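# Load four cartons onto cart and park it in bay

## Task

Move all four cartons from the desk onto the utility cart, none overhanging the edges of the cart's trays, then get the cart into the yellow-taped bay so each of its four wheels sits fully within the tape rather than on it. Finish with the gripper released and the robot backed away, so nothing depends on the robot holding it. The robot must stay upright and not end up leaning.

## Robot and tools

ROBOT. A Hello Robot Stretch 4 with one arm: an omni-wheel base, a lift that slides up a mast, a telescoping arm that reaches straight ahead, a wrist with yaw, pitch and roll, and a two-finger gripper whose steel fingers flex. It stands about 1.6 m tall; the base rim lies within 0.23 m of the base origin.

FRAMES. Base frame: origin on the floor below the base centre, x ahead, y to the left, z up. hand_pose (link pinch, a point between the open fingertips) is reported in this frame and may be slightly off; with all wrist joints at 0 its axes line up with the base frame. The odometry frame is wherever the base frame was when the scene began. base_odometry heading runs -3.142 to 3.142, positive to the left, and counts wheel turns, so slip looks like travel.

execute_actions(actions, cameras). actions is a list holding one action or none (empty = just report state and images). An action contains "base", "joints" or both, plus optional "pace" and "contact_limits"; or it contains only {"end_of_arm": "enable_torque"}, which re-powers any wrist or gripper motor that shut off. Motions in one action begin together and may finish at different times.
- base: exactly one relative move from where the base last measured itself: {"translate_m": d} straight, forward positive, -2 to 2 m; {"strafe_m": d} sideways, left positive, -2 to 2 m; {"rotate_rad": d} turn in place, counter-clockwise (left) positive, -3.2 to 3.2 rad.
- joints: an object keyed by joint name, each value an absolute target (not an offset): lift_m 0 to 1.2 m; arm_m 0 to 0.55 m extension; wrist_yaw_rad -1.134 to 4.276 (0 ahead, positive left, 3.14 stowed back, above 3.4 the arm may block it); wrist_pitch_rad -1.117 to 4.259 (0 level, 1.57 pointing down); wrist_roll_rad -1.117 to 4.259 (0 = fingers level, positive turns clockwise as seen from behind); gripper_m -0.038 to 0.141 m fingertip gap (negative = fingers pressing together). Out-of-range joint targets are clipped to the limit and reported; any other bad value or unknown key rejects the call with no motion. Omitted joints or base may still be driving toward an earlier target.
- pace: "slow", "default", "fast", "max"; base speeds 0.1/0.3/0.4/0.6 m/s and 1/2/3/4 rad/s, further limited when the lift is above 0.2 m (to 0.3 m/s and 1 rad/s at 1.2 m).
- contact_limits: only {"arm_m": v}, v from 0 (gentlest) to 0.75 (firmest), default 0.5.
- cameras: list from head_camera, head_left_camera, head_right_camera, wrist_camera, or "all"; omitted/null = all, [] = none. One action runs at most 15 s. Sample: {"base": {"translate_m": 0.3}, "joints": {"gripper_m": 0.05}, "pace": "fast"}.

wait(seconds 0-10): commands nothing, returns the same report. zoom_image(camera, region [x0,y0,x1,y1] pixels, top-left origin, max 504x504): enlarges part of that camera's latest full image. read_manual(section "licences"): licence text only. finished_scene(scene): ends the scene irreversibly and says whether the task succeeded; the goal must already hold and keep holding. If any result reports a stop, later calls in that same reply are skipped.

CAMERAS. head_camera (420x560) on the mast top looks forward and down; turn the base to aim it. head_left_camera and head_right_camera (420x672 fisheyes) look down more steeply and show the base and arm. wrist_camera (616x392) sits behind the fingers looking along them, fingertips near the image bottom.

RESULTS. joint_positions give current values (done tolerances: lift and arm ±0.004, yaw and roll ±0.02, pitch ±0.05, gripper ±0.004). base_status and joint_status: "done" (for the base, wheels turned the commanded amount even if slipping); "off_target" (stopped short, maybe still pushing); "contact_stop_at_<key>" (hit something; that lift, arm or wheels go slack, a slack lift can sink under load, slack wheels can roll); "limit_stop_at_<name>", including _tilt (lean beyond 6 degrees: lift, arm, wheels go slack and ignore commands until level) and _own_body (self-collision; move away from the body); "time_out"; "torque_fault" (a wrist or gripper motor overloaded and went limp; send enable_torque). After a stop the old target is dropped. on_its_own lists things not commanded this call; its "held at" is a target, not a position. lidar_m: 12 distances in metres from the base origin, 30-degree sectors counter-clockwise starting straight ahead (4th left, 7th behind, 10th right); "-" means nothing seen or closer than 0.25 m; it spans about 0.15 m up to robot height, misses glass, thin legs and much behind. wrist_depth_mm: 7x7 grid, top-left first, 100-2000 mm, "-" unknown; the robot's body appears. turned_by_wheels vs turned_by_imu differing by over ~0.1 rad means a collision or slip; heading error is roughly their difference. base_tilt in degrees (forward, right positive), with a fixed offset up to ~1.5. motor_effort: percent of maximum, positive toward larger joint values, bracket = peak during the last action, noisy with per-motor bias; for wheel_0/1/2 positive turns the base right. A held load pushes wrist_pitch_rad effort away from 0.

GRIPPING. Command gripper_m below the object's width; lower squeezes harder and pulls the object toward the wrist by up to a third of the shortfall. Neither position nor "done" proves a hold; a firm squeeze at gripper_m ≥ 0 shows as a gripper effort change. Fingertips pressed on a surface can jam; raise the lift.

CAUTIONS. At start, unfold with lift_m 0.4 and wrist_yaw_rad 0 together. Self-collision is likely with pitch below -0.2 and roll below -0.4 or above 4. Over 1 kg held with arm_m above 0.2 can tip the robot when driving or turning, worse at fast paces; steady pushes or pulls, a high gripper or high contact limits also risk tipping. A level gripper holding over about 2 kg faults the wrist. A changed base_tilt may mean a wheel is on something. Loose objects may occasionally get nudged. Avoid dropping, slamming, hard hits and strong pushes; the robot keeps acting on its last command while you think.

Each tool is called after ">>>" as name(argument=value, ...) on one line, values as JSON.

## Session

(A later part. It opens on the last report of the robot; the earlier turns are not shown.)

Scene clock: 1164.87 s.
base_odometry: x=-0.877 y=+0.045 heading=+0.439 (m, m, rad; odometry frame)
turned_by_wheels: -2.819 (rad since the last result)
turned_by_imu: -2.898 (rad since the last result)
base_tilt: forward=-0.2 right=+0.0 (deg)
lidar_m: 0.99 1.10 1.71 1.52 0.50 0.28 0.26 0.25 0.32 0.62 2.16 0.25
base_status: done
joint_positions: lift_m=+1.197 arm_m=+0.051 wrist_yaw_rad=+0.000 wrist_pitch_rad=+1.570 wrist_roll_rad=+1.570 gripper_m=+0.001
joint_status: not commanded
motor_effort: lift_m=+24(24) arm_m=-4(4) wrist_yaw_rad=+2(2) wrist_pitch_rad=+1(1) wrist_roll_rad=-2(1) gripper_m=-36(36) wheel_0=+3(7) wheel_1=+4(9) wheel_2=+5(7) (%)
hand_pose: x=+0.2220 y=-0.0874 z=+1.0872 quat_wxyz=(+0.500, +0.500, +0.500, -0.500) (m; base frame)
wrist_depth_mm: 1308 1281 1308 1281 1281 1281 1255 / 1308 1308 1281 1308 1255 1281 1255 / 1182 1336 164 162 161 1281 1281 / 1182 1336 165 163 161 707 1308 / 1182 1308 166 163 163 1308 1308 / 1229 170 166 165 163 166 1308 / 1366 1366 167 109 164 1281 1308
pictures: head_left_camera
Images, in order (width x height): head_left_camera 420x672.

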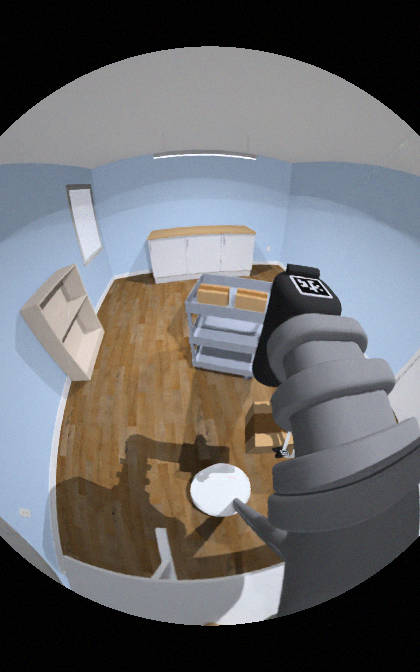

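>>> execute_actions(actions=[{"base": {"translate_m": 0.62}, "pace": "fast"}], cameras=["head_left_camera", "head_right_camera"])

Scene clock: 1173.00 s.
base_odometry: x=-0.316 y=+0.309 heading=+0.439 (m, m, rad; odometry frame)
turned_by_wheels: +0.000 (rad since the last result)
turned_by_imu: +0.001 (rad since the last result)
base_tilt: forward=-0.2 right=+0.1 (deg)
lidar_m: 0.38 0.43 1.54 1.48 1.67 1.02 0.87 0.90 1.06 2.05 2.05 0.25
base_status: done
joint_positions: lift_m=+1.197 arm_m=+0.051 wrist_yaw_rad=+0.000 wrist_pitch_rad=+1.570 wrist_roll_rad=+1.570 gripper_m=+0.001
joint_status: not commanded
motor_effort: lift_m=+24(24) arm_m=-4(5) wrist_yaw_rad=+1(2) wrist_pitch_rad=+1(1) wrist_roll_rad=-1(2) gripper_m=-35(35) wheel_0=+1(9) wheel_1=+1(6) wheel_2=-3(12) (%)
hand_pose: x=+0.2219 y=-0.0874 z=+1.0872 quat_wxyz=(+0.500, +0.500, +0.500, -0.500) (m; base frame)
wrist_depth_mm: 521 904 1308 1281 1255 1255 1255 / 404 517 521 1281 1308 1281 1281 / 410 469 164 162 161 1281 1255 / 410 500 165 163 162 647 1255 / 415 530 166 163 162 1308 1281 / 424 170 166 164 163 167 1281 / 424 525 167 109 163 1336 1308
pictures: head_left_camera, head_right_camera
Images, in order (width x height): head_left_camera 420x672, head_right_camera 420x672.

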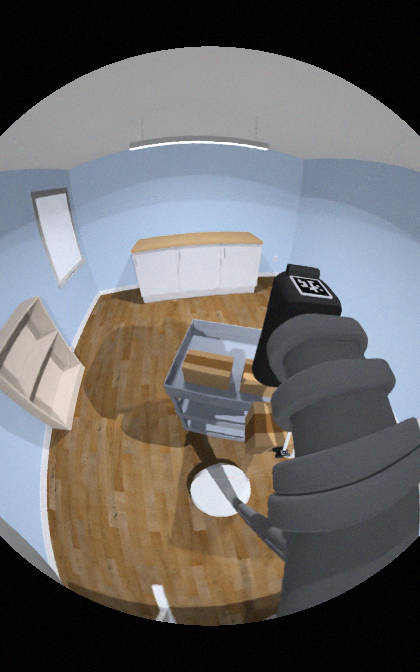

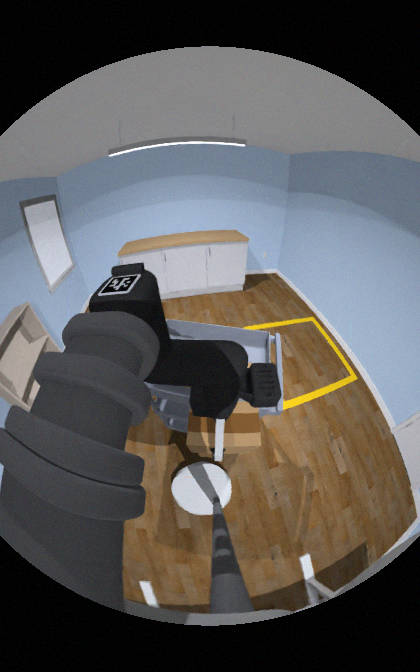

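>>> execute_actions(actions=[{"joints": {"arm_m": 0.3}, "pace": "fast"}], cameras=["wrist_camera"])

Scene clock: 1180.77 s.
base_odometry: x=-0.316 y=+0.309 heading=+0.439 (m, m, rad; odometry frame)
turned_by_wheels: +0.000 (rad since the last result)
turned_by_imu: +0.001 (rad since the last result)
base_tilt: forward=-0.2 right=-0.1 (deg)
lidar_m: 0.37 0.43 1.57 1.50 1.67 1.01 0.87 0.87 1.07 2.03 0.48 0.38
base_status: not commanded
joint_positions: lift_m=+1.197 arm_m=+0.299 wrist_yaw_rad=+0.000 wrist_pitch_rad=+1.570 wrist_roll_rad=+1.570 gripper_m=+0.001
joint_status: all done
motor_effort: lift_m=+24(24) arm_m=+4(5) wrist_yaw_rad=+1(0) wrist_pitch_rad=+1(3) wrist_roll_rad=-2(1) gripper_m=-36(36) wheel_0=+1(2) wheel_1=+1(1) wheel_2=-3(3) (%)
hand_pose: x=+0.4705 y=-0.0874 z=+1.0872 quat_wxyz=(+0.501, +0.500, +0.500, -0.499) (m; base frame)
wrist_depth_mm: 496 517 504 496 466 1281 1255 / 508 517 512 394 512 1281 1281 / 504 517 165 162 161 1281 1281 / 525 525 165 163 162 1078 1281 / 530 530 166 164 163 1078 1281 / 535 171 167 164 163 165 1308 / 521 539 167 109 163 1308 1308
pictures: wrist_camera
Images, in order (width x height): wrist_camera 616x392.

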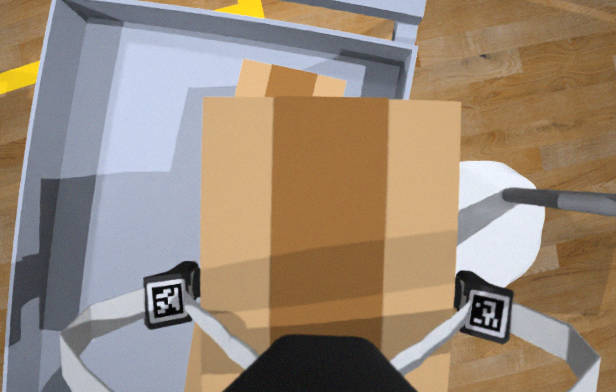

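>>> execute_actions(actions=[{"base": {"strafe_m": -0.07}, "joints": {"arm_m": 0.485, "wrist_roll_rad": 1.66}, "pace": "fast"}], cameras=["wrist_camera"])

Scene clock: 1202.53 s.
base_odometry: x=-0.286 y=+0.246 heading=+0.439 (m, m, rad; odometry frame)
turned_by_wheels: +0.000 (rad since the last result)
turned_by_imu: +0.002 (rad since the last result)
base_tilt: forward=-0.1 right=+0.0 (deg)
lidar_m: 0.36 0.40 1.68 1.55 1.75 0.97 0.84 0.86 1.03 1.98 1.96 0.37
base_status: done
joint_positions: lift_m=+1.197 arm_m=+0.484 wrist_yaw_rad=+0.000 wrist_pitch_rad=+1.570 wrist_roll_rad=+1.660 gripper_m=+0.001
joint_status: all done
motor_effort: lift_m=+24(24) arm_m=+5(6) wrist_yaw_rad=+1(0) wrist_pitch_rad=+1(3) wrist_roll_rad=+0(3) gripper_m=-36(37) wheel_0=+2(9) wheel_1=-1(14) wheel_2=+0(3) (%)
hand_pose: x=+0.6554 y=-0.0874 z=+1.0872 quat_wxyz=(+0.478, +0.522, +0.477, -0.521) (m; base frame)
wrist_depth_mm: 1336 1281 469 449 439 439 1281 / 1336 1336 500 484 492 504 1229 / 1336 1308 164 162 161 392 1060 / 1336 1366 165 163 161 394 1060 / 1336 1336 166 164 162 399 1078 / 1336 171 166 164 163 166 1281 / 1397 1397 167 109 163 477 1308
pictures: wrist_camera
Images, in order (width x height): wrist_camera 616x392.

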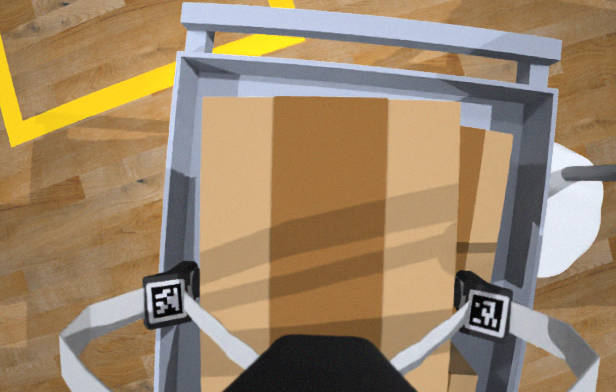

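>>> execute_actions(actions=[{"joints": {"arm_m": 0.51, "wrist_roll_rad": 1.50}, "pace": "fast"}], cameras=[])

>>> execute_actions(actions=[{"joints": {"lift_m": 0.975}, "pace": "fast"}], cameras=["wrist_camera"])

Scene clock: 1214.83 s.
base_odometry: x=-0.286 y=+0.246 heading=+0.439 (m, m, rad; odometry frame)
turned_by_wheels: +0.000 (rad since the last result)
turned_by_imu: +0.001 (rad since the last result)
base_tilt: forward=-0.1 right=+0.0 (deg)
lidar_m: 0.35 0.41 1.65 1.55 1.75 0.96 0.87 0.87 1.04 1.96 1.99 0.36
base_status: not commanded
joint_positions: lift_m=+1.197 arm_m=+0.509 wrist_yaw_rad=+0.000 wrist_pitch_rad=+1.570 wrist_roll_rad=+1.500 gripper_m=+0.001
joint_status: all done
motor_effort: lift_m=+24(24) arm_m=+5(6) wrist_yaw_rad=+0(3) wrist_pitch_rad=+2(3) wrist_roll_rad=-2(7) gripper_m=-37(37) wheel_0=+2(2) wheel_1=-1(1) wheel_2=+0(0) (%)
hand_pose: x=+0.6805 y=-0.0874 z=+1.0872 quat_wxyz=(+0.518, +0.482, +0.517, -0.482) (m; base frame)
wrist_depth_mm: 1336 1281 1281 878 439 1255 1229 / 1308 1336 512 512 480 455 455 / 1308 1366 163 162 161 394 477 / 1336 1336 165 163 162 394 477 / 1336 1336 166 164 163 397 504 / 1366 170 166 164 163 167 1098 / 1366 1366 167 108 163 480 1281
pictures: none
No camera images: the call's "cameras" was empty. Leave "cameras" out to get every camera's image.

Scene clock: 1216.47 s.
base_odometry: x=-0.286 y=+0.246 heading=+0.439 (m, m, rad; odometry frame)
turned_by_wheels: +0.000 (rad since the last result)
turned_by_imu: +0.001 (rad since the last result)
base_tilt: forward=-0.1 right=+0.1 (deg)
lidar_m: 0.35 0.42 1.64 1.55 1.76 0.98 0.85 0.85 1.05 1.97 1.99 0.35
base_status: not commanded
joint_positions: lift_m=+0.975 arm_m=+0.509 wrist_yaw_rad=+0.000 wrist_pitch_rad=+1.570 wrist_roll_rad=+1.500 gripper_m=+0.001
joint_status: all done
motor_effort: lift_m=+15(24) arm_m=+5(4) wrist_yaw_rad=+1(1) wrist_pitch_rad=+1(2) wrist_roll_rad=-2(3) gripper_m=-34(34) wheel_0=+2(2) wheel_1=-1(1) wheel_2=+0(0) (%)
hand_pose: x=+0.6804 y=-0.0874 z=+0.8649 quat_wxyz=(+0.518, +0.482, +0.517, -0.482) (m; base frame)
wrist_depth_mm: 1078 266 293 290 287 272 244 / 1098 270 293 291 290 287 286 / 1098 283 164 162 161 262 212 / 1118 298 165 163 161 248 198 / 1118 303 166 164 163 228 189 / 260 171 167 164 163 167 177 / 241 307 167 109 163 194 -
pictures: wrist_camera
Images, in order (width x height): wrist_camera 616x392.

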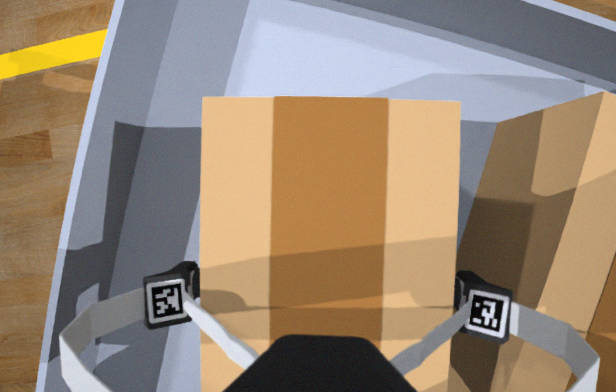

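>>> execute_actions(actions=[{"joints": {"gripper_m": 0.13}}], cameras=[])

>>> execute_actions(actions=[{"joints": {"lift_m": 1.16}, "pace": "fast"}], cameras=["wrist_camera"])

Scene clock: 1223.60 s.
base_odometry: x=-0.286 y=+0.246 heading=+0.439 (m, m, rad; odometry frame)
turned_by_wheels: +0.000 (rad since the last result)
turned_by_imu: +0.002 (rad since the last result)
base_tilt: forward=-0.1 right=+0.1 (deg)
lidar_m: 0.37 0.41 1.66 1.57 1.75 0.97 0.83 0.84 1.03 1.95 1.96 0.37
base_status: not commanded
joint_positions: lift_m=+0.975 arm_m=+0.509 wrist_yaw_rad=+0.000 wrist_pitch_rad=+1.570 wrist_roll_rad=+1.500 gripper_m=+0.130
joint_status: all done
motor_effort: lift_m=+15(15) arm_m=+5(5) wrist_yaw_rad=+2(4) wrist_pitch_rad=+1(8) wrist_roll_rad=-2(3) gripper_m=+0(36) wheel_0=+2(2) wheel_1=-1(1) wheel_2=+0(0) (%)
hand_pose: x=+0.6804 y=-0.0874 z=+0.8650 quat_wxyz=(+0.518, +0.482, +0.517, -0.482) (m; base frame)
wrist_depth_mm: 1098 271 297 294 291 272 244 / 1098 273 298 296 293 290 289 / 1118 279 182 180 179 291 215 / 1118 301 183 181 180 260 200 / 1138 306 185 182 181 221 190 / 267 310 187 183 182 195 180 / 274 310 188 108 183 213 -
pictures: none
No camera images: the call's "cameras" was empty. Leave "cameras" out to get every camera's image.

Scene clock: 1225.10 s.
base_odometry: x=-0.286 y=+0.246 heading=+0.439 (m, m, rad; odometry frame)
turned_by_wheels: +0.000 (rad since the last result)
turned_by_imu: +0.000 (rad since the last result)
base_tilt: forward=+0.0 right=+0.0 (deg)
lidar_m: 0.36 0.40 1.65 1.56 1.74 1.00 0.89 0.89 1.03 1.98 2.00 0.37
base_status: not commanded
joint_positions: lift_m=+1.160 arm_m=+0.509 wrist_yaw_rad=+0.000 wrist_pitch_rad=+1.570 wrist_roll_rad=+1.500 gripper_m=+0.130
joint_status: all done
motor_effort: lift_m=+22(22) arm_m=+4(4) wrist_yaw_rad=+1(1) wrist_pitch_rad=+2(3) wrist_roll_rad=-2(2) gripper_m=-2(1) wheel_0=+2(2) wheel_1=-1(1) wheel_2=+0(0) (%)
hand_pose: x=+0.6804 y=-0.0874 z=+1.0494 quat_wxyz=(+0.518, +0.482, +0.517, -0.482) (m; base frame)
wrist_depth_mm: 1255 1255 477 842 415 407 1205 / 1308 1255 480 477 469 455 410 / 1308 1281 480 477 469 415 466 / 1308 1281 484 364 413 357 357 / 1308 1308 488 366 389 362 427 / 1308 1308 488 368 368 220 452 / 1336 1336 496 109 455 368 1281
pictures: wrist_camera
Images, in order (width x height): wrist_camera 616x392.

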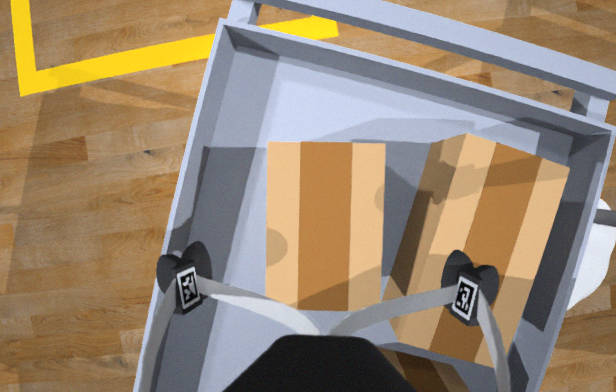

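>>> execute_actions(actions=[{"base": {"translate_m": -0.5}, "joints": {"arm_m": 0.0}, "pace": "fast"}], cameras=[])

>>> execute_actions(actions=[{"joints": {"lift_m": 0.88}, "pace": "fast"}], cameras=[])

>>> execute_actions(actions=[{"base": {"rotate_rad": -2.92}, "pace": "fast"}], cameras=[])

>>> execute_actions(actions=[{"base": {"strafe_m": -0.14}, "joints": {"lift_m": 1.145, "wrist_roll_rad": 1.57, "gripper_m": 0.141}, "pace": "fast"}], cameras=["head_camera"])

Scene clock: 1284.13 s.
base_odometry: x=-0.739 y=+0.033 heading=+0.439 (m, m, rad; odometry frame)
turned_by_wheels: +0.000 (rad since the last result)
turned_by_imu: +0.003 (rad since the last result)
base_tilt: forward=-0.1 right=+0.2 (deg)
lidar_m: 0.86 0.99 1.69 1.63 0.70 0.41 0.35 0.36 0.46 0.80 2.03 0.87
base_status: done
joint_positions: lift_m=+1.160 arm_m=+0.001 wrist_yaw_rad=+0.000 wrist_pitch_rad=+1.570 wrist_roll_rad=+1.500 gripper_m=+0.130
joint_status: all done
motor_effort: lift_m=+22(22) arm_m=-4(5) wrist_yaw_rad=+2(1) wrist_pitch_rad=+0(1) wrist_roll_rad=-2(2) gripper_m=-2(0) wheel_0=-2(7) wheel_1=-3(7) wheel_2=+2(12) (%)
hand_pose: x=+0.1718 y=-0.0874 z=+1.0494 quat_wxyz=(+0.517, +0.482, +0.517, -0.482) (m; base frame)
wrist_depth_mm: 1281 1281 1255 1229 1255 1229 1229 / 1308 1255 1281 1229 1255 1255 1255 / 1138 1308 1281 1255 1255 1255 1229 / 1160 1308 1281 1255 1060 1255 1229 / 1182 1308 1281 1281 1060 1078 392 / 1182 1308 1308 1308 1060 220 1255 / 1366 1336 1336 109 1281 1281 1281
pictures: none
No camera images: the call's "cameras" was empty. Leave "cameras" out to get every camera's image.

Scene clock: 1285.90 s.
base_odometry: x=-0.739 y=+0.033 heading=+0.439 (m, m, rad; odometry frame)
turned_by_wheels: +0.000 (rad since the last result)
turned_by_imu: +0.001 (rad since the last result)
base_tilt: forward=-0.2 right=+0.1 (deg)
lidar_m: 0.82 0.98 1.71 1.61 0.73 0.41 0.35 0.35 0.45 0.81 2.07 0.86
base_status: not commanded
joint_positions: lift_m=+0.880 arm_m=+0.001 wrist_yaw_rad=+0.000 wrist_pitch_rad=+1.570 wrist_roll_rad=+1.500 gripper_m=+0.130
joint_status: all done
motor_effort: lift_m=+13(19) arm_m=-5(4) wrist_yaw_rad=+2(2) wrist_pitch_rad=+0(0) wrist_roll_rad=-2(1) gripper_m=-1(1) wheel_0=-1(2) wheel_1=-3(3) wheel_2=+2(2) (%)
hand_pose: x=+0.1719 y=-0.0874 z=+0.7701 quat_wxyz=(+0.518, +0.482, +0.517, -0.482) (m; base frame)
wrist_depth_mm: 991 991 991 976 976 960 960 / 991 1008 991 991 976 960 976 / 1025 1025 991 991 976 976 960 / 1008 1008 1008 991 778 778 976 / 1025 1025 1008 809 778 768 394 / 1042 1025 1008 809 788 221 991 / 1042 1042 1025 109 1008 1008 991
pictures: none
No camera images: the call's "cameras" was empty. Leave "cameras" out to get every camera's image.

Scene clock: 1288.67 s.
base_odometry: x=-0.739 y=+0.033 heading=-2.481 (m, m, rad; odometry frame)
turned_by_wheels: -2.919 (rad since the last result)
turned_by_imu: -3.002 (rad since the last result)
base_tilt: forward=-0.1 right=-0.1 (deg)
lidar_m: 0.34 0.38 0.52 2.06 2.13 0.85 0.86 2.02 1.70 1.61 0.54 0.38
base_status: done
joint_positions: lift_m=+0.880 arm_m=+0.001 wrist_yaw_rad=+0.000 wrist_pitch_rad=+1.570 wrist_roll_rad=+1.500 gripper_m=+0.130
joint_status: not commanded
motor_effort: lift_m=+13(14) arm_m=-4(4) wrist_yaw_rad=+1(2) wrist_pitch_rad=+1(0) wrist_roll_rad=-2(2) gripper_m=-1(0) wheel_0=+4(7) wheel_1=+2(9) wheel_2=+3(9) (%)
hand_pose: x=+0.1719 y=-0.0874 z=+0.7701 quat_wxyz=(+0.518, +0.482, +0.517, -0.482) (m; base frame)
wrist_depth_mm: 991 991 976 991 976 960 946 / 1008 991 991 976 976 960 946 / 1008 1008 991 976 976 976 976 / 1025 1025 1008 1008 768 788 991 / 1025 1025 1025 798 788 778 389 / 1042 1025 1025 798 778 221 991 / 1060 1025 1025 109 1008 991 976
pictures: none
No camera images: the call's "cameras" was empty. Leave "cameras" out to get every camera's image.

Scene clock: 1290.40 s.
base_odometry: x=-0.825 y=+0.144 heading=-2.481 (m, m, rad; odometry frame)
turned_by_wheels: +0.000 (rad since the last result)
turned_by_imu: +0.000 (rad since the last result)
base_tilt: forward=-0.2 right=+0.0 (deg)
lidar_m: 0.35 0.38 0.52 2.20 2.29 0.90 0.91 1.79 1.57 1.47 0.59 0.39
base_status: done
joint_positions: lift_m=+1.145 arm_m=+0.001 wrist_yaw_rad=+0.000 wrist_pitch_rad=+1.570 wrist_roll_rad=+1.570 gripper_m=+0.141
joint_status: all done
motor_effort: lift_m=+22(24) arm_m=-4(4) wrist_yaw_rad=+2(1) wrist_pitch_rad=+0(0) wrist_roll_rad=-1(0) gripper_m=-1(0) wheel_0=-1(10) wheel_1=-1(11) wheel_2=+0(2) (%)
hand_pose: x=+0.1719 y=-0.0874 z=+1.0344 quat_wxyz=(+0.500, +0.500, +0.500, -0.500) (m; base frame)
wrist_depth_mm: 315 1255 1229 1229 1229 1205 1205 / 315 1205 1255 1229 1205 1229 1229 / 319 1255 1255 1281 1229 1255 1205 / 320 1308 1281 1255 1042 1025 1229 / 325 1281 1281 1281 1042 1205 1255 / 327 1281 1308 1281 1060 218 1229 / 329 1336 1308 109 1281 1281 1255
pictures: head_camera
Images, in order (width x height): head_camera 420x560.

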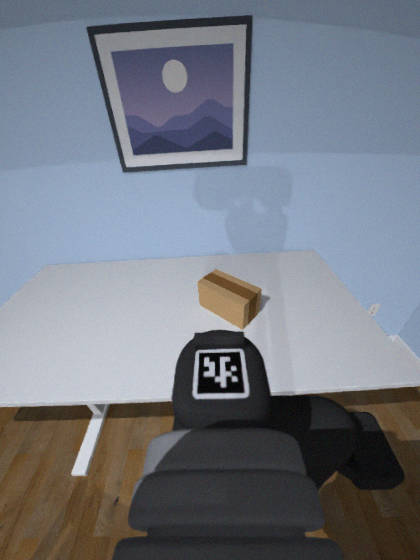

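>>> execute_actions(actions=[{"joints": {"arm_m": 0.33, "wrist_roll_rad": 2.17}, "pace": "fast"}], cameras=["wrist_camera"])

Scene clock: 1297.03 s.
base_odometry: x=-0.825 y=+0.144 heading=-2.481 (m, m, rad; odometry frame)
turned_by_wheels: +0.000 (rad since the last result)
turned_by_imu: +0.002 (rad since the last result)
base_tilt: forward=-0.1 right=-0.1 (deg)
lidar_m: 0.34 0.38 0.49 2.21 2.29 0.89 0.93 1.77 1.56 1.49 0.55 0.38
base_status: not commanded
joint_positions: lift_m=+1.145 arm_m=+0.329 wrist_yaw_rad=+0.000 wrist_pitch_rad=+1.570 wrist_roll_rad=+2.170 gripper_m=+0.141
joint_status: all done
motor_effort: lift_m=+22(22) arm_m=+4(7) wrist_yaw_rad=+1(1) wrist_pitch_rad=+1(2) wrist_roll_rad=+0(5) gripper_m=-2(1) wheel_0=+0(1) wheel_1=-1(1) wheel_2=+0(0) (%)
hand_pose: x=+0.5005 y=-0.0874 z=+1.0344 quat_wxyz=(+0.331, +0.626, +0.330, -0.625) (m; base frame)
wrist_depth_mm: 314 312 310 307 1229 1205 1229 / 315 314 310 307 1229 1042 1205 / 319 315 312 310 307 1025 1255 / 319 317 314 312 309 1042 1229 / 322 319 315 312 312 310 1229 / 324 312 317 315 312 217 1255 / 230 244 319 109 312 314 312
pictures: wrist_camera
Images, in order (width x height): wrist_camera 616x392.

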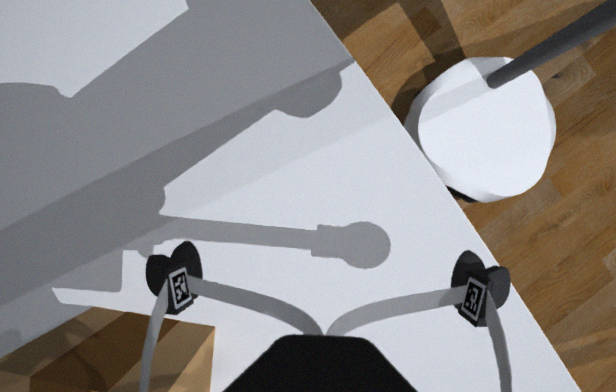

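>>> execute_actions(actions=[{"base": {"strafe_m": -0.07}}], cameras=[])

>>> execute_actions(actions=[{"joints": {"arm_m": 0.415}}], cameras=["wrist_camera"])

Scene clock: 1305.87 s.
base_odometry: x=-0.868 y=+0.199 heading=-2.481 (m, m, rad; odometry frame)
turned_by_wheels: +0.000 (rad since the last result)
turned_by_imu: +0.001 (rad since the last result)
base_tilt: forward=-0.1 right=-0.1 (deg)
lidar_m: 0.34 0.37 0.52 2.26 2.38 0.95 0.95 1.71 1.50 1.41 0.54 0.37
base_status: done
joint_positions: lift_m=+1.145 arm_m=+0.329 wrist_yaw_rad=+0.000 wrist_pitch_rad=+1.570 wrist_roll_rad=+2.170 gripper_m=+0.141
joint_status: not commanded
motor_effort: lift_m=+22(22) arm_m=+4(4) wrist_yaw_rad=+1(1) wrist_pitch_rad=+1(1) wrist_roll_rad=+0(0) gripper_m=+0(0) wheel_0=+1(9) wheel_1=-1(10) wheel_2=+0(0) (%)
hand_pose: x=+0.5005 y=-0.0874 z=+1.0344 quat_wxyz=(+0.331, +0.626, +0.330, -0.625) (m; base frame)
wrist_depth_mm: 314 312 309 304 1255 1205 1229 / 317 314 310 306 1229 1025 1205 / 317 314 312 309 310 1025 1229 / 319 317 315 314 310 1025 1229 / 322 320 315 314 312 310 1229 / 324 320 315 314 312 210 1229 / 325 322 320 109 312 312 310
pictures: none
No camera images: the call's "cameras" was empty. Leave "cameras" out to get every camera's image.

Scene clock: 1307.07 s.
base_odometry: x=-0.868 y=+0.199 heading=-2.481 (m, m, rad; odometry frame)
turned_by_wheels: +0.000 (rad since the last result)
turned_by_imu: +0.000 (rad since the last result)
base_tilt: forward=-0.1 right=-0.1 (deg)
lidar_m: 0.35 0.39 0.48 2.27 2.37 0.92 0.94 1.73 1.50 1.40 0.56 0.36
base_status: not commanded
joint_positions: lift_m=+1.145 arm_m=+0.414 wrist_yaw_rad=+0.000 wrist_pitch_rad=+1.570 wrist_roll_rad=+2.170 gripper_m=+0.141
joint_status: all done
motor_effort: lift_m=+22(22) arm_m=+5(3) wrist_yaw_rad=+1(1) wrist_pitch_rad=+1(1) wrist_roll_rad=-1(1) gripper_m=+0(1) wheel_0=+1(1) wheel_1=-1(1) wheel_2=+0(0) (%)
hand_pose: x=+0.5854 y=-0.0874 z=+1.0344 quat_wxyz=(+0.330, +0.626, +0.330, -0.625) (m; base frame)
wrist_depth_mm: 315 312 309 307 304 1229 1205 / 315 314 310 307 306 303 991 / 315 314 312 310 309 304 1025 / 320 317 314 310 309 307 306 / 320 319 315 314 310 309 307 / 324 322 317 314 314 218 307 / 324 322 270 109 314 312 310
pictures: wrist_camera
Images, in order (width x height): wrist_camera 616x392.

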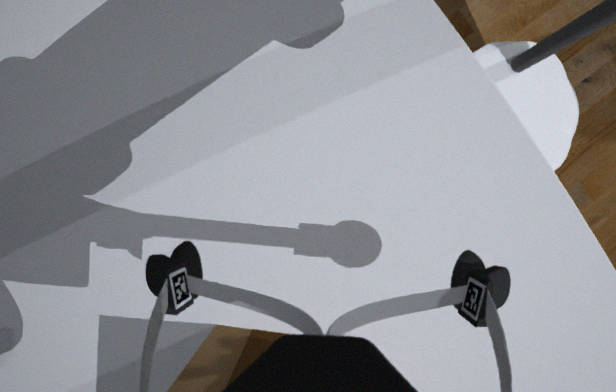

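>>> execute_actions(actions=[{"base": {"strafe_m": 0.025}, "joints": {"arm_m": 0.431}}], cameras=[])

>>> execute_actions(actions=[{"base": {"strafe_m": 0.025}, "joints": {"arm_m": 0.448}}], cameras=["wrist_camera"])

Scene clock: 1321.23 s.
base_odometry: x=-0.852 y=+0.179 heading=-2.481 (m, m, rad; odometry frame)
turned_by_wheels: +0.000 (rad since the last result)
turned_by_imu: +0.001 (rad since the last result)
base_tilt: forward=+0.0 right=+0.0 (deg)
lidar_m: 0.35 0.37 0.52 2.24 2.36 0.93 0.91 1.72 1.51 1.43 0.56 0.39
base_status: done
joint_positions: lift_m=+1.145 arm_m=+0.430 wrist_yaw_rad=+0.000 wrist_pitch_rad=+1.570 wrist_roll_rad=+2.170 gripper_m=+0.141
joint_status: all done
motor_effort: lift_m=+22(22) arm_m=+4(2) wrist_yaw_rad=+1(2) wrist_pitch_rad=+1(1) wrist_roll_rad=-1(0) gripper_m=+0(1) wheel_0=+1(10) wheel_1=-2(8) wheel_2=+0(1) (%)
hand_pose: x=+0.6014 y=-0.0874 z=+1.0344 quat_wxyz=(+0.330, +0.626, +0.330, -0.625) (m; base frame)
wrist_depth_mm: 314 310 307 307 303 1008 1205 / 315 314 310 307 304 303 1008 / 317 314 312 309 307 304 1008 / 319 317 314 312 310 306 304 / 322 319 314 312 310 306 307 / 322 322 236 283 312 218 307 / 325 322 204 109 314 312 310
pictures: none
No camera images: the call's "cameras" was empty. Leave "cameras" out to get every camera's image.

Scene clock: 1322.10 s.
base_odometry: x=-0.837 y=+0.159 heading=-2.481 (m, m, rad; odometry frame)
turned_by_wheels: +0.000 (rad since the last result)
turned_by_imu: +0.000 (rad since the last result)
base_tilt: forward=-0.2 right=+0.0 (deg)
lidar_m: 0.37 0.40 0.52 2.22 2.31 0.92 0.91 1.74 1.57 1.46 0.54 0.38
base_status: done
joint_positions: lift_m=+1.145 arm_m=+0.447 wrist_yaw_rad=+0.000 wrist_pitch_rad=+1.570 wrist_roll_rad=+2.170 gripper_m=+0.141
joint_status: all done
motor_effort: lift_m=+22(22) arm_m=+5(4) wrist_yaw_rad=+2(3) wrist_pitch_rad=+0(1) wrist_roll_rad=-1(0) gripper_m=-1(0) wheel_0=-1(11) wheel_1=+0(12) wheel_2=+0(0) (%)
hand_pose: x=+0.6182 y=-0.0874 z=+1.0344 quat_wxyz=(+0.330, +0.626, +0.330, -0.625) (m; base frame)
wrist_depth_mm: 315 312 309 304 304 303 1098 / 314 314 312 307 304 303 1008 / 317 314 310 309 306 304 303 / 320 315 314 312 309 306 303 / 322 320 317 312 310 307 304 / 324 320 198 220 312 218 306 / 324 322 198 109 314 312 309
pictures: wrist_camera
Images, in order (width x height): wrist_camera 616x392.

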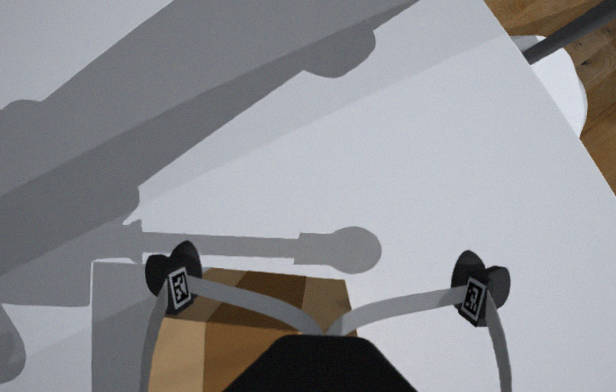

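>>> execute_actions(actions=[{"joints": {"arm_m": 0.485}}], cameras=["wrist_camera"])

Scene clock: 1332.80 s.
base_odometry: x=-0.837 y=+0.159 heading=-2.481 (m, m, rad; odometry frame)
turned_by_wheels: +0.000 (rad since the last result)
turned_by_imu: +0.001 (rad since the last result)
base_tilt: forward=-0.1 right=+0.0 (deg)
lidar_m: 0.36 0.38 0.53 2.22 2.31 0.91 0.95 1.72 1.53 1.47 0.55 0.37
base_status: not commanded
joint_positions: lift_m=+1.145 arm_m=+0.484 wrist_yaw_rad=+0.000 wrist_pitch_rad=+1.570 wrist_roll_rad=+2.170 gripper_m=+0.141
joint_status: all done
motor_effort: lift_m=+22(22) arm_m=+5(4) wrist_yaw_rad=+3(2) wrist_pitch_rad=-1(0) wrist_roll_rad=-1(1) gripper_m=-1(0) wheel_0=-2(1) wheel_1=+0(0) wheel_2=+0(0) (%)
hand_pose: x=+0.6551 y=-0.0874 z=+1.0344 quat_wxyz=(+0.330, +0.625, +0.330, -0.625) (m; base frame)
wrist_depth_mm: 312 310 309 306 304 301 300 / 315 314 309 307 306 301 301 / 317 314 312 309 307 304 303 / 319 317 312 312 310 306 304 / 320 319 312 310 312 307 304 / 324 322 197 195 310 211 309 / 324 324 198 109 314 310 310
pictures: wrist_camera
Images, in order (width x height): wrist_camera 616x392.

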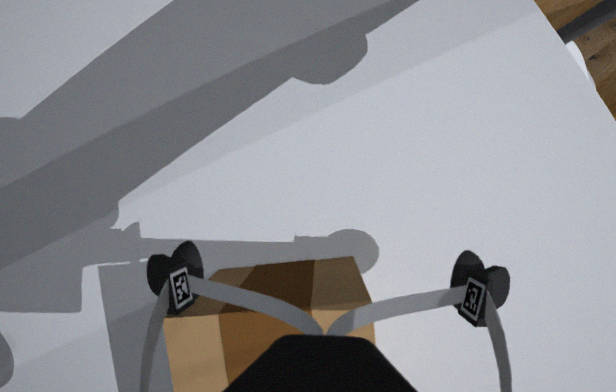

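>>> execute_actions(actions=[{"base": {"translate_m": 0.03}}], cameras=[])

>>> execute_actions(actions=[{"base": {"strafe_m": 0.03}, "joints": {"arm_m": 0.505}}], cameras=["wrist_camera"])

Scene clock: 1340.73 s.
base_odometry: x=-0.860 y=+0.141 heading=-2.481 (m, m, rad; odometry frame)
turned_by_wheels: +0.000 (rad since the last result)
turned_by_imu: +0.001 (rad since the last result)
base_tilt: forward=-0.2 right=+0.2 (deg)
lidar_m: 0.33 0.34 0.48 2.21 2.33 0.94 0.96 1.75 1.55 1.46 0.51 0.36
base_status: done
joint_positions: lift_m=+1.145 arm_m=+0.484 wrist_yaw_rad=+0.000 wrist_pitch_rad=+1.570 wrist_roll_rad=+2.170 gripper_m=+0.141
joint_status: not commanded
motor_effort: lift_m=+22(22) arm_m=+5(5) wrist_yaw_rad=+2(2) wrist_pitch_rad=-1(0) wrist_roll_rad=-1(1) gripper_m=+0(1) wheel_0=+2(5) wheel_1=+3(9) wheel_2=-3(11) (%)
hand_pose: x=+0.6552 y=-0.0874 z=+1.0344 quat_wxyz=(+0.330, +0.626, +0.330, -0.625) (m; base frame)
wrist_depth_mm: 312 312 309 304 303 301 301 / 315 312 309 307 306 303 300 / 317 314 314 310 306 304 304 / 319 317 314 312 310 307 304 / 322 319 314 291 309 306 307 / 322 320 197 195 193 218 307 / 325 320 198 109 195 310 310
pictures: none
No camera images: the call's "cameras" was empty. Leave "cameras" out to get every camera's image.

Scene clock: 1341.67 s.
base_odometry: x=-0.842 y=+0.117 heading=-2.481 (m, m, rad; odometry frame)
turned_by_wheels: +0.000 (rad since the last result)
turned_by_imu: +0.000 (rad since the last result)
base_tilt: forward=-0.1 right=+0.1 (deg)
lidar_m: 0.31 0.34 0.47 2.21 2.29 0.93 0.93 1.80 1.57 1.50 0.48 0.36
base_status: done
joint_positions: lift_m=+1.145 arm_m=+0.504 wrist_yaw_rad=+0.000 wrist_pitch_rad=+1.570 wrist_roll_rad=+2.170 gripper_m=+0.141
joint_status: all done
motor_effort: lift_m=+22(22) arm_m=+5(4) wrist_yaw_rad=+3(3) wrist_pitch_rad=+0(1) wrist_roll_rad=-1(1) gripper_m=-2(1) wheel_0=-1(7) wheel_1=+0(12) wheel_2=+0(3) (%)
hand_pose: x=+0.6753 y=-0.0874 z=+1.0344 quat_wxyz=(+0.330, +0.626, +0.330, -0.625) (m; base frame)
wrist_depth_mm: 312 312 309 307 304 301 298 / 315 312 307 309 306 301 301 / 317 314 312 309 306 306 303 / 320 317 314 312 309 307 304 / 322 319 315 220 227 306 304 / 320 320 196 194 194 218 309 / 324 322 198 109 195 310 310
pictures: wrist_camera
Images, in order (width x height): wrist_camera 616x392.

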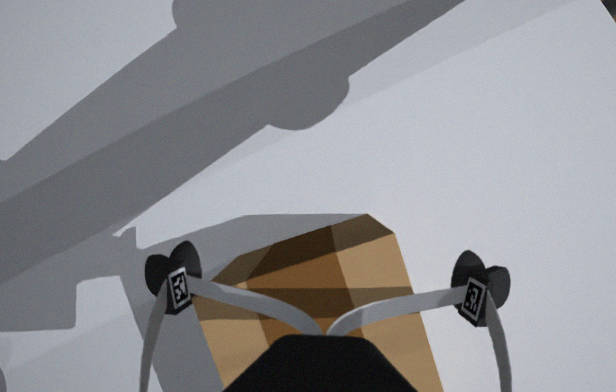

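>>> execute_actions(actions=[{"base": {"strafe_m": 0.036}, "joints": {"arm_m": 0.519, "wrist_roll_rad": 1.96}}], cameras=["wrist_camera"])

Scene clock: 1351.70 s.
base_odometry: x=-0.820 y=+0.089 heading=-2.481 (m, m, rad; odometry frame)
turned_by_wheels: +0.000 (rad since the last result)
turned_by_imu: +0.001 (rad since the last result)
base_tilt: forward=-0.1 right=+0.0 (deg)
lidar_m: 0.32 0.36 0.48 2.16 2.27 0.90 0.93 1.86 1.62 1.54 0.51 0.34
base_status: done
joint_positions: lift_m=+1.145 arm_m=+0.518 wrist_yaw_rad=+0.000 wrist_pitch_rad=+1.570 wrist_roll_rad=+1.960 gripper_m=+0.141
joint_status: all done
motor_effort: lift_m=+22(22) arm_m=+5(5) wrist_yaw_rad=+2(2) wrist_pitch_rad=+1(1) wrist_roll_rad=-2(6) gripper_m=-2(3) wheel_0=+0(10) wheel_1=-1(8) wheel_2=+0(0) (%)
hand_pose: x=+0.6894 y=-0.0874 z=+1.0344 quat_wxyz=(+0.394, +0.588, +0.393, -0.587) (m; base frame)
wrist_depth_mm: 312 310 307 304 303 300 298 / 315 312 310 307 304 301 301 / 315 312 310 309 307 303 301 / 319 315 314 312 309 306 304 / 320 319 315 214 235 307 306 / 324 320 197 195 194 219 309 / 325 322 198 109 195 314 310
pictures: wrist_camera
Images, in order (width x height): wrist_camera 616x392.

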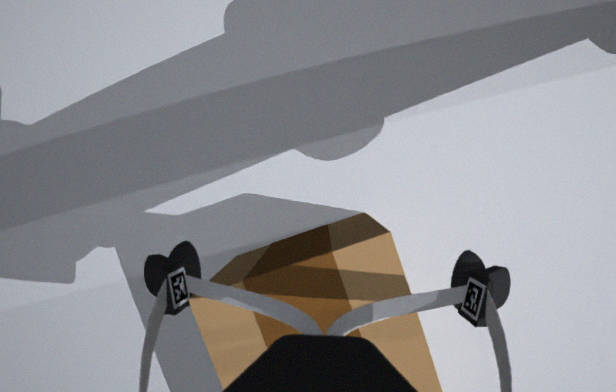

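>>> execute_actions(actions=[{"joints": {"lift_m": 1.198}}], cameras=["wrist_camera", "head_camera"])

Scene clock: 1362.50 s.
base_odometry: x=-0.820 y=+0.089 heading=-2.481 (m, m, rad; odometry frame)
turned_by_wheels: +0.000 (rad since the last result)
turned_by_imu: +0.001 (rad since the last result)
base_tilt: forward=-0.2 right=-0.1 (deg)
lidar_m: 0.31 0.35 0.45 2.14 2.24 0.91 0.91 1.86 1.60 1.52 0.51 0.34
base_status: not commanded
joint_positions: lift_m=+1.198 arm_m=+0.518 wrist_yaw_rad=+0.000 wrist_pitch_rad=+1.570 wrist_roll_rad=+1.960 gripper_m=+0.141
joint_status: all done
motor_effort: lift_m=+22(24) arm_m=+4(5) wrist_yaw_rad=+2(2) wrist_pitch_rad=+1(1) wrist_roll_rad=-2(2) gripper_m=-1(0) wheel_0=+0(0) wheel_1=-1(1) wheel_2=+0(0) (%)
hand_pose: x=+0.6894 y=-0.0874 z=+1.0873 quat_wxyz=(+0.394, +0.588, +0.394, -0.587) (m; base frame)
wrist_depth_mm: 366 362 362 357 357 351 349 / 366 366 362 359 357 355 353 / 370 368 366 364 359 355 355 / 373 368 368 364 362 357 355 / 375 373 366 248 362 359 359 / 379 375 250 248 247 218 362 / 379 377 373 109 248 366 364
pictures: head_camera, wrist_camera
Images, in order (width x height): head_camera 420x560, wrist_camera 616x392.

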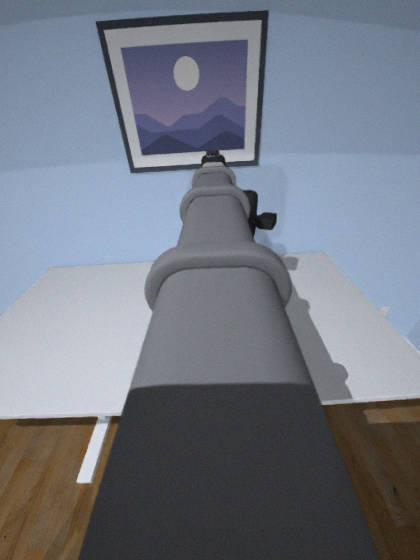

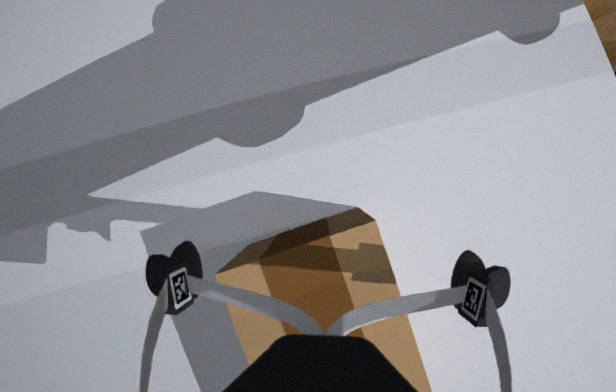

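>>> execute_actions(actions=[{"joints": {"wrist_roll_rad": 1.6}}], cameras=["wrist_camera"])

Scene clock: 1372.57 s.
base_odometry: x=-0.820 y=+0.089 heading=-2.481 (m, m, rad; odometry frame)
turned_by_wheels: +0.000 (rad since the last result)
turned_by_imu: +0.001 (rad since the last result)
base_tilt: forward=-0.1 right=+0.1 (deg)
lidar_m: 0.30 0.36 0.46 2.16 2.22 0.91 0.93 1.84 1.62 1.52 0.50 0.34
base_status: not commanded
joint_positions: lift_m=+1.198 arm_m=+0.518 wrist_yaw_rad=+0.000 wrist_pitch_rad=+1.570 wrist_roll_rad=+1.600 gripper_m=+0.141
joint_status: all done
motor_effort: lift_m=+22(22) arm_m=+4(4) wrist_yaw_rad=+2(2) wrist_pitch_rad=+0(1) wrist_roll_rad=-3(7) gripper_m=-2(2) wheel_0=-1(0) wheel_1=-1(1) wheel_2=+0(0) (%)
hand_pose: x=+0.6894 y=-0.0874 z=+1.0873 quat_wxyz=(+0.493, +0.508, +0.492, -0.507) (m; base frame)
wrist_depth_mm: 364 362 357 355 353 353 347 / 366 366 359 359 355 355 349 / 370 368 364 362 359 357 355 / 370 370 366 362 359 359 355 / 373 373 249 247 364 359 359 / 379 375 250 248 247 219 362 / 379 377 254 109 368 366 364
pictures: wrist_camera
Images, in order (width x height): wrist_camera 616x392.

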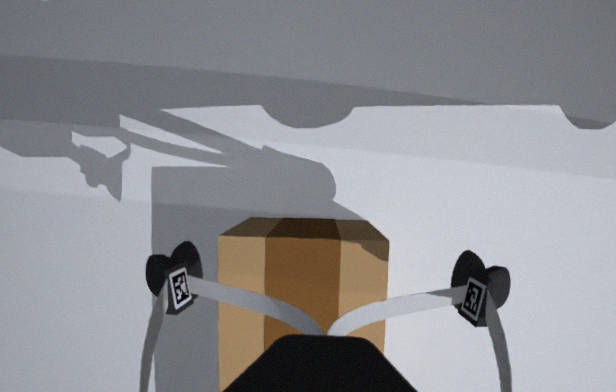

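>>> execute_actions(actions=[{"joints": {"lift_m": 1.145, "arm_m": 0.53}}], cameras=[])

>>> execute_actions(actions=[{"base": {"strafe_m": 0.085}}], cameras=["wrist_camera"])

Scene clock: 1380.50 s.
base_odometry: x=-0.820 y=+0.089 heading=-2.481 (m, m, rad; odometry frame)
turned_by_wheels: +0.000 (rad since the last result)
turned_by_imu: +0.001 (rad since the last result)
base_tilt: forward=-0.2 right=+0.2 (deg)
lidar_m: 0.32 0.33 0.49 2.16 2.26 0.90 0.93 1.87 1.60 1.51 0.50 0.35
base_status: not commanded
joint_positions: lift_m=+1.145 arm_m=+0.529 wrist_yaw_rad=+0.000 wrist_pitch_rad=+1.570 wrist_roll_rad=+1.600 gripper_m=+0.141
joint_status: all done
motor_effort: lift_m=+13(20) arm_m=+5(4) wrist_yaw_rad=+2(2) wrist_pitch_rad=+0(1) wrist_roll_rad=-2(3) gripper_m=-2(1) wheel_0=+0(0) wheel_1=-1(1) wheel_2=+0(0) (%)
hand_pose: x=+0.7003 y=-0.0874 z=+1.0351 quat_wxyz=(+0.493, +0.508, +0.492, -0.507) (m; base frame)
wrist_depth_mm: 312 312 309 304 303 300 298 / 315 312 309 307 304 303 298 / 315 315 312 309 309 304 303 / 319 317 312 310 309 309 304 / 320 319 224 198 206 307 307 / 325 322 198 195 195 217 309 / 324 324 200 109 196 314 312
pictures: none
No camera images: the call's "cameras" was empty. Leave "cameras" out to get every camera's image.

Scene clock: 1381.87 s.
base_odometry: x=-0.768 y=+0.022 heading=-2.481 (m, m, rad; odometry frame)
turned_by_wheels: +0.000 (rad since the last result)
turned_by_imu: +0.000 (rad since the last result)
base_tilt: forward=-0.1 right=+0.1 (deg)
lidar_m: 0.33 0.34 0.45 2.07 2.18 0.89 0.90 1.99 1.72 1.61 0.52 0.34
base_status: done
joint_positions: lift_m=+1.145 arm_m=+0.529 wrist_yaw_rad=+0.000 wrist_pitch_rad=+1.570 wrist_roll_rad=+1.600 gripper_m=+0.141
joint_status: not commanded
motor_effort: lift_m=+13(13) arm_m=+4(4) wrist_yaw_rad=+2(2) wrist_pitch_rad=+1(1) wrist_roll_rad=-3(2) gripper_m=+0(2) wheel_0=-1(11) wheel_1=+1(13) wheel_2=+0(1) (%)
hand_pose: x=+0.7003 y=-0.0874 z=+1.0351 quat_wxyz=(+0.493, +0.508, +0.492, -0.507) (m; base frame)
wrist_depth_mm: 312 310 307 306 303 300 300 / 314 314 309 191 303 301 301 / 317 314 193 192 191 304 303 / 319 315 195 193 192 307 304 / 320 319 196 195 193 307 309 / 324 322 198 195 195 217 310 / 327 324 199 109 196 314 312
pictures: wrist_camera
Images, in order (width x height): wrist_camera 616x392.

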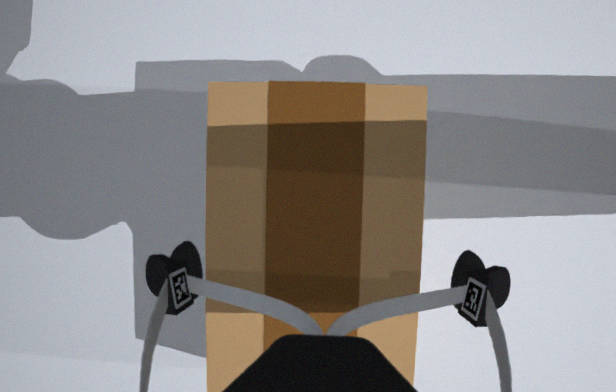

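End at y≈85, which is what I wanted. Grip, lift, retract.

>>> execute_actions(actions=[{"joints": {"gripper_m": 0.0}}], cameras=[])

>>> execute_actions(actions=[{"joints": {"lift_m": 1.198}}], cameras=[])

>>> execute_actions(actions=[{"joints": {"arm_m": 0.05}}], cameras=["wrist_camera"])

Scene clock: 1390.67 s.
base_odometry: x=-0.768 y=+0.022 heading=-2.481 (m, m, rad; odometry frame)
turned_by_wheels: +0.000 (rad since the last result)
turned_by_imu: +0.002 (rad since the last result)
base_tilt: forward=-0.1 right=-0.1 (deg)
lidar_m: 0.33 0.34 0.46 2.06 2.15 0.88 0.91 1.98 1.71 1.62 0.49 0.35
base_status: not commanded
joint_positions: lift_m=+1.145 arm_m=+0.529 wrist_yaw_rad=+0.000 wrist_pitch_rad=+1.570 wrist_roll_rad=+1.600 gripper_m=+0.001
joint_status: all done
motor_effort: lift_m=+14(14) arm_m=+4(5) wrist_yaw_rad=+1(1) wrist_pitch_rad=+1(4) wrist_roll_rad=-3(2) gripper_m=-36(35) wheel_0=-1(2) wheel_1=+1(1) wheel_2=+0(0) (%)
hand_pose: x=+0.7004 y=-0.0874 z=+1.0350 quat_wxyz=(+0.493, +0.508, +0.492, -0.507) (m; base frame)
wrist_depth_mm: 312 307 306 304 301 300 298 / 312 310 162 160 158 301 298 / 315 312 163 161 159 303 301 / 319 315 164 161 161 306 304 / 319 317 165 163 162 307 306 / 322 170 166 164 163 166 307 / 325 324 167 109 163 314 310
pictures: none
No camera images: the call's "cameras" was empty. Leave "cameras" out to get every camera's image.

Scene clock: 1391.80 s.
base_odometry: x=-0.768 y=+0.022 heading=-2.481 (m, m, rad; odometry frame)
turned_by_wheels: +0.000 (rad since the last result)
turned_by_imu: +0.000 (rad since the last result)
base_tilt: forward=-0.1 right=+0.0 (deg)
lidar_m: 0.31 0.36 0.48 2.08 2.17 0.90 0.91 2.00 1.71 1.61 0.49 0.33
base_status: not commanded
joint_positions: lift_m=+1.198 arm_m=+0.529 wrist_yaw_rad=+0.000 wrist_pitch_rad=+1.570 wrist_roll_rad=+1.600 gripper_m=+0.001
joint_status: all done
motor_effort: lift_m=+23(26) arm_m=+4(4) wrist_yaw_rad=+2(1) wrist_pitch_rad=+1(1) wrist_roll_rad=-2(2) gripper_m=-35(35) wheel_0=-2(2) wheel_1=+1(1) wheel_2=+0(0) (%)
hand_pose: x=+0.7004 y=-0.0874 z=+1.0872 quat_wxyz=(+0.493, +0.508, +0.492, -0.507) (m; base frame)
wrist_depth_mm: 362 359 357 355 351 349 349 / 368 364 162 160 158 351 351 / 368 366 163 161 160 353 353 / 370 368 164 161 160 357 355 / 375 373 165 163 161 359 357 / 379 171 166 164 163 167 359 / 379 377 167 109 163 364 364
pictures: none
No camera images: the call's "cameras" was empty. Leave "cameras" out to get every camera's image.

Scene clock: 1394.30 s.
base_odometry: x=-0.768 y=+0.022 heading=-2.481 (m, m, rad; odometry frame)
turned_by_wheels: +0.000 (rad since the last result)
turned_by_imu: +0.001 (rad since the last result)
base_tilt: forward=-0.1 right=+0.0 (deg)
lidar_m: 0.25 0.35 0.45 2.04 2.20 0.89 0.91 1.97 1.71 1.62 0.25 0.25
base_status: not commanded
joint_positions: lift_m=+1.198 arm_m=+0.051 wrist_yaw_rad=+0.000 wrist_pitch_rad=+1.570 wrist_roll_rad=+1.600 gripper_m=+0.001
joint_status: all done
motor_effort: lift_m=+24(23) arm_m=-4(4) wrist_yaw_rad=+2(1) wrist_pitch_rad=+0(2) wrist_roll_rad=-2(2) gripper_m=-33(33) wheel_0=-2(2) wheel_1=+1(1) wheel_2=+0(0) (%)
hand_pose: x=+0.2219 y=-0.0874 z=+1.0872 quat_wxyz=(+0.493, +0.508, +0.492, -0.507) (m; base frame)
wrist_depth_mm: 366 362 1281 1308 1229 1255 1255 / 368 364 162 160 159 1281 1281 / 370 368 162 161 160 1281 1255 / 373 370 164 162 160 647 484 / 375 373 165 163 161 1308 1281 / 379 170 166 164 163 166 1308 / 382 379 167 109 163 1308 1281
pictures: wrist_camera
Images, in order (width x height): wrist_camera 616x392.

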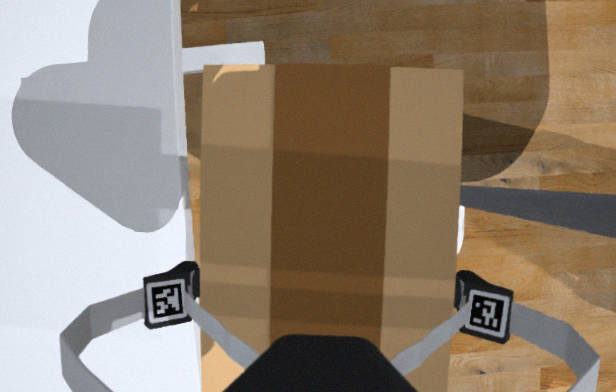

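>>> execute_actions(actions=[{"base": {"rotate_rad": -2.81}, "joints": {"wrist_roll_rad": 1.79}, "pace": "fast"}], cameras=[])

>>> execute_actions(actions=[{"base": {"translate_m": 0.62}, "pace": "fast"}], cameras=[])

>>> execute_actions(actions=[{"base": {"rotate_rad": -0.38}, "joints": {"arm_m": 0.3}, "pace": "fast"}], cameras=["wrist_camera", "head_right_camera"])

Scene clock: 1411.93 s.
base_odometry: x=-0.768 y=+0.022 heading=+0.993 (m, m, rad; odometry frame)
turned_by_wheels: -2.809 (rad since the last result)
turned_by_imu: -2.887 (rad since the last result)
base_tilt: forward=-0.1 right=+0.0 (deg)
lidar_m: 0.25 1.71 1.63 0.69 0.39 0.34 0.33 0.40 0.72 2.09 0.27 0.25
base_status: done
joint_positions: lift_m=+1.198 arm_m=+0.051 wrist_yaw_rad=+0.000 wrist_pitch_rad=+1.570 wrist_roll_rad=+1.790 gripper_m=+0.001
joint_status: all done
motor_effort: lift_m=+23(23) arm_m=-4(4) wrist_yaw_rad=+2(2) wrist_pitch_rad=+0(0) wrist_roll_rad=+0(4) gripper_m=-34(34) wheel_0=+4(5) wheel_1=+3(7) wheel_2=+5(9) (%)
hand_pose: x=+0.2219 y=-0.0874 z=+1.0873 quat_wxyz=(+0.443, +0.552, +0.442, -0.551) (m; base frame)
wrist_depth_mm: 842 1281 1281 1281 1281 1281 1281 / 866 1255 162 160 158 1281 1281 / 1182 1308 163 160 160 1281 1281 / 1205 1308 164 162 161 1281 1281 / 1366 1336 165 163 162 1281 1308 / 1336 171 166 164 163 166 1308 / 1366 1397 167 108 163 1281 1255
pictures: none
No camera images: the call's "cameras" was empty. Leave "cameras" out to get every camera's image.

Scene clock: 1415.47 s.
base_odometry: x=-0.430 y=+0.541 heading=+0.993 (m, m, rad; odometry frame)
turned_by_wheels: +0.000 (rad since the last result)
turned_by_imu: +0.000 (rad since the last result)
base_tilt: forward=-0.2 right=+0.1 (deg)
lidar_m: 0.25 1.36 1.24 1.46 1.72 0.93 0.94 1.17 2.23 0.52 0.27 0.25
base_status: done
joint_positions: lift_m=+1.198 arm_m=+0.051 wrist_yaw_rad=+0.000 wrist_pitch_rad=+1.570 wrist_roll_rad=+1.790 gripper_m=+0.001
joint_status: not commanded
motor_effort: lift_m=+23(23) arm_m=-4(5) wrist_yaw_rad=+2(1) wrist_pitch_rad=+1(1) wrist_roll_rad=+0(0) gripper_m=-36(35) wheel_0=+4(6) wheel_1=+2(6) wheel_2=-3(13) (%)
hand_pose: x=+0.2219 y=-0.0874 z=+1.0873 quat_wxyz=(+0.443, +0.552, +0.442, -0.551) (m; base frame)
wrist_depth_mm: 404 402 512 1098 1308 1255 1255 / 407 439 162 160 158 1281 1255 / 410 508 163 160 159 1281 1255 / 1336 525 164 162 160 1281 1255 / 1336 1336 165 163 162 1308 1281 / 1366 171 166 164 163 165 1308 / 1397 1366 167 109 163 1308 1308
pictures: none
No camera images: the call's "cameras" was empty. Leave "cameras" out to get every camera's image.

Scene clock: 1417.03 s.
base_odometry: x=-0.430 y=+0.541 heading=+0.614 (m, m, rad; odometry frame)
turned_by_wheels: -0.379 (rad since the last result)
turned_by_imu: -0.390 (rad since the last result)
base_tilt: forward=-0.2 right=+0.1 (deg)
lidar_m: 0.40 2.37 1.28 1.28 1.48 1.01 0.95 0.95 1.22 2.24 0.47 0.39
base_status: done
joint_positions: lift_m=+1.198 arm_m=+0.299 wrist_yaw_rad=+0.000 wrist_pitch_rad=+1.570 wrist_roll_rad=+1.790 gripper_m=+0.001
joint_status: all done
motor_effort: lift_m=+23(23) arm_m=+5(4) wrist_yaw_rad=+0(1) wrist_pitch_rad=+2(3) wrist_roll_rad=+0(0) gripper_m=-35(36) wheel_0=+4(7) wheel_1=+2(8) wheel_2=+3(7) (%)
hand_pose: x=+0.4705 y=-0.0874 z=+1.0873 quat_wxyz=(+0.443, +0.552, +0.442, -0.551) (m; base frame)
wrist_depth_mm: 521 433 418 466 1281 1229 1281 / 521 525 162 160 159 1281 1281 / 530 521 163 160 159 1060 1281 / 525 530 164 162 160 1060 1308 / 535 539 164 163 162 1098 1281 / 508 170 166 164 163 167 1308 / 1366 1336 167 108 163 1336 1308
pictures: head_right_camera, wrist_camera
Images, in order (width x height): head_right_camera 420x672, wrist_camera 616x392.

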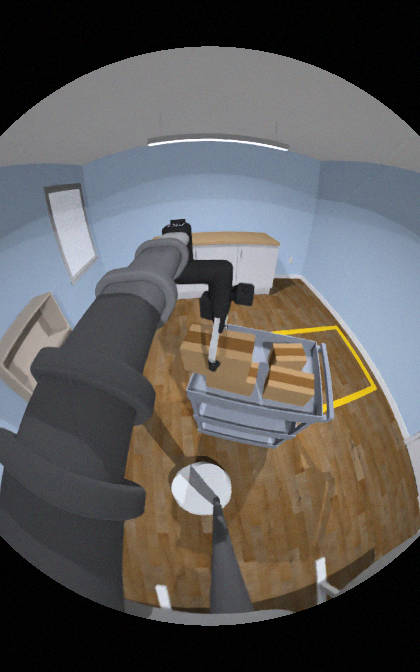

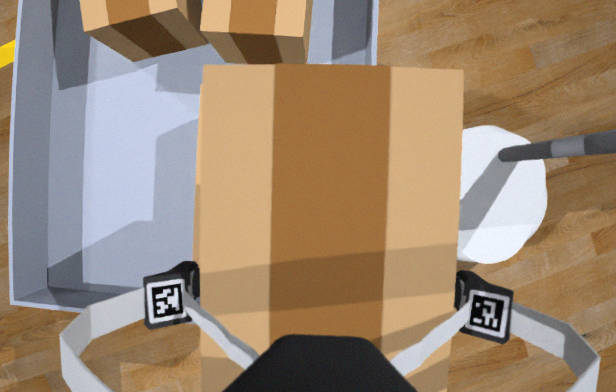

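>>> execute_actions(actions=[{"base": {"strafe_m": -0.11}, "joints": {"arm_m": 0.53}, "pace": "fast"}], cameras=["wrist_camera"])

Scene clock: 1427.97 s.
base_odometry: x=-0.366 y=+0.451 heading=+0.614 (m, m, rad; odometry frame)
turned_by_wheels: +0.000 (rad since the last result)
turned_by_imu: +0.001 (rad since the last result)
base_tilt: forward=-0.2 right=-0.1 (deg)
lidar_m: 0.35 0.44 1.38 1.37 1.56 1.04 0.94 0.95 1.20 2.13 0.47 0.37
base_status: done
joint_positions: lift_m=+1.198 arm_m=+0.529 wrist_yaw_rad=+0.000 wrist_pitch_rad=+1.570 wrist_roll_rad=+1.790 gripper_m=+0.001
joint_status: all done
motor_effort: lift_m=+23(23) arm_m=+5(4) wrist_yaw_rad=+0(0) wrist_pitch_rad=+2(2) wrist_roll_rad=+0(0) gripper_m=-34(36) wheel_0=-1(11) wheel_1=-1(7) wheel_2=+0(3) (%)
hand_pose: x=+0.7005 y=-0.0874 z=+1.0873 quat_wxyz=(+0.443, +0.552, +0.442, -0.551) (m; base frame)
wrist_depth_mm: 1336 1281 512 394 392 387 469 / 1308 1308 162 160 158 389 473 / 1308 1308 163 160 160 394 492 / 1336 1336 164 161 160 397 462 / 1336 1336 165 163 162 399 512 / 1366 171 166 164 163 166 500 / 1336 1366 167 108 163 473 466
pictures: wrist_camera
Images, in order (width x height): wrist_camera 616x392.

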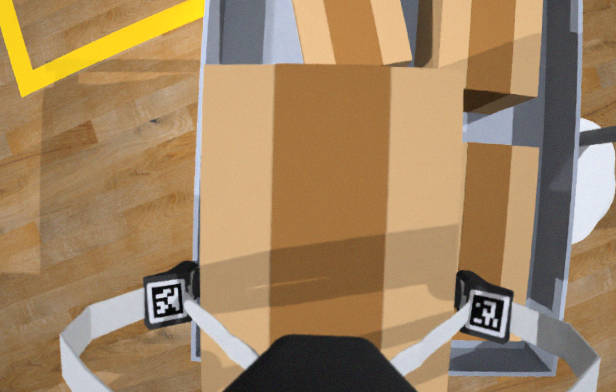

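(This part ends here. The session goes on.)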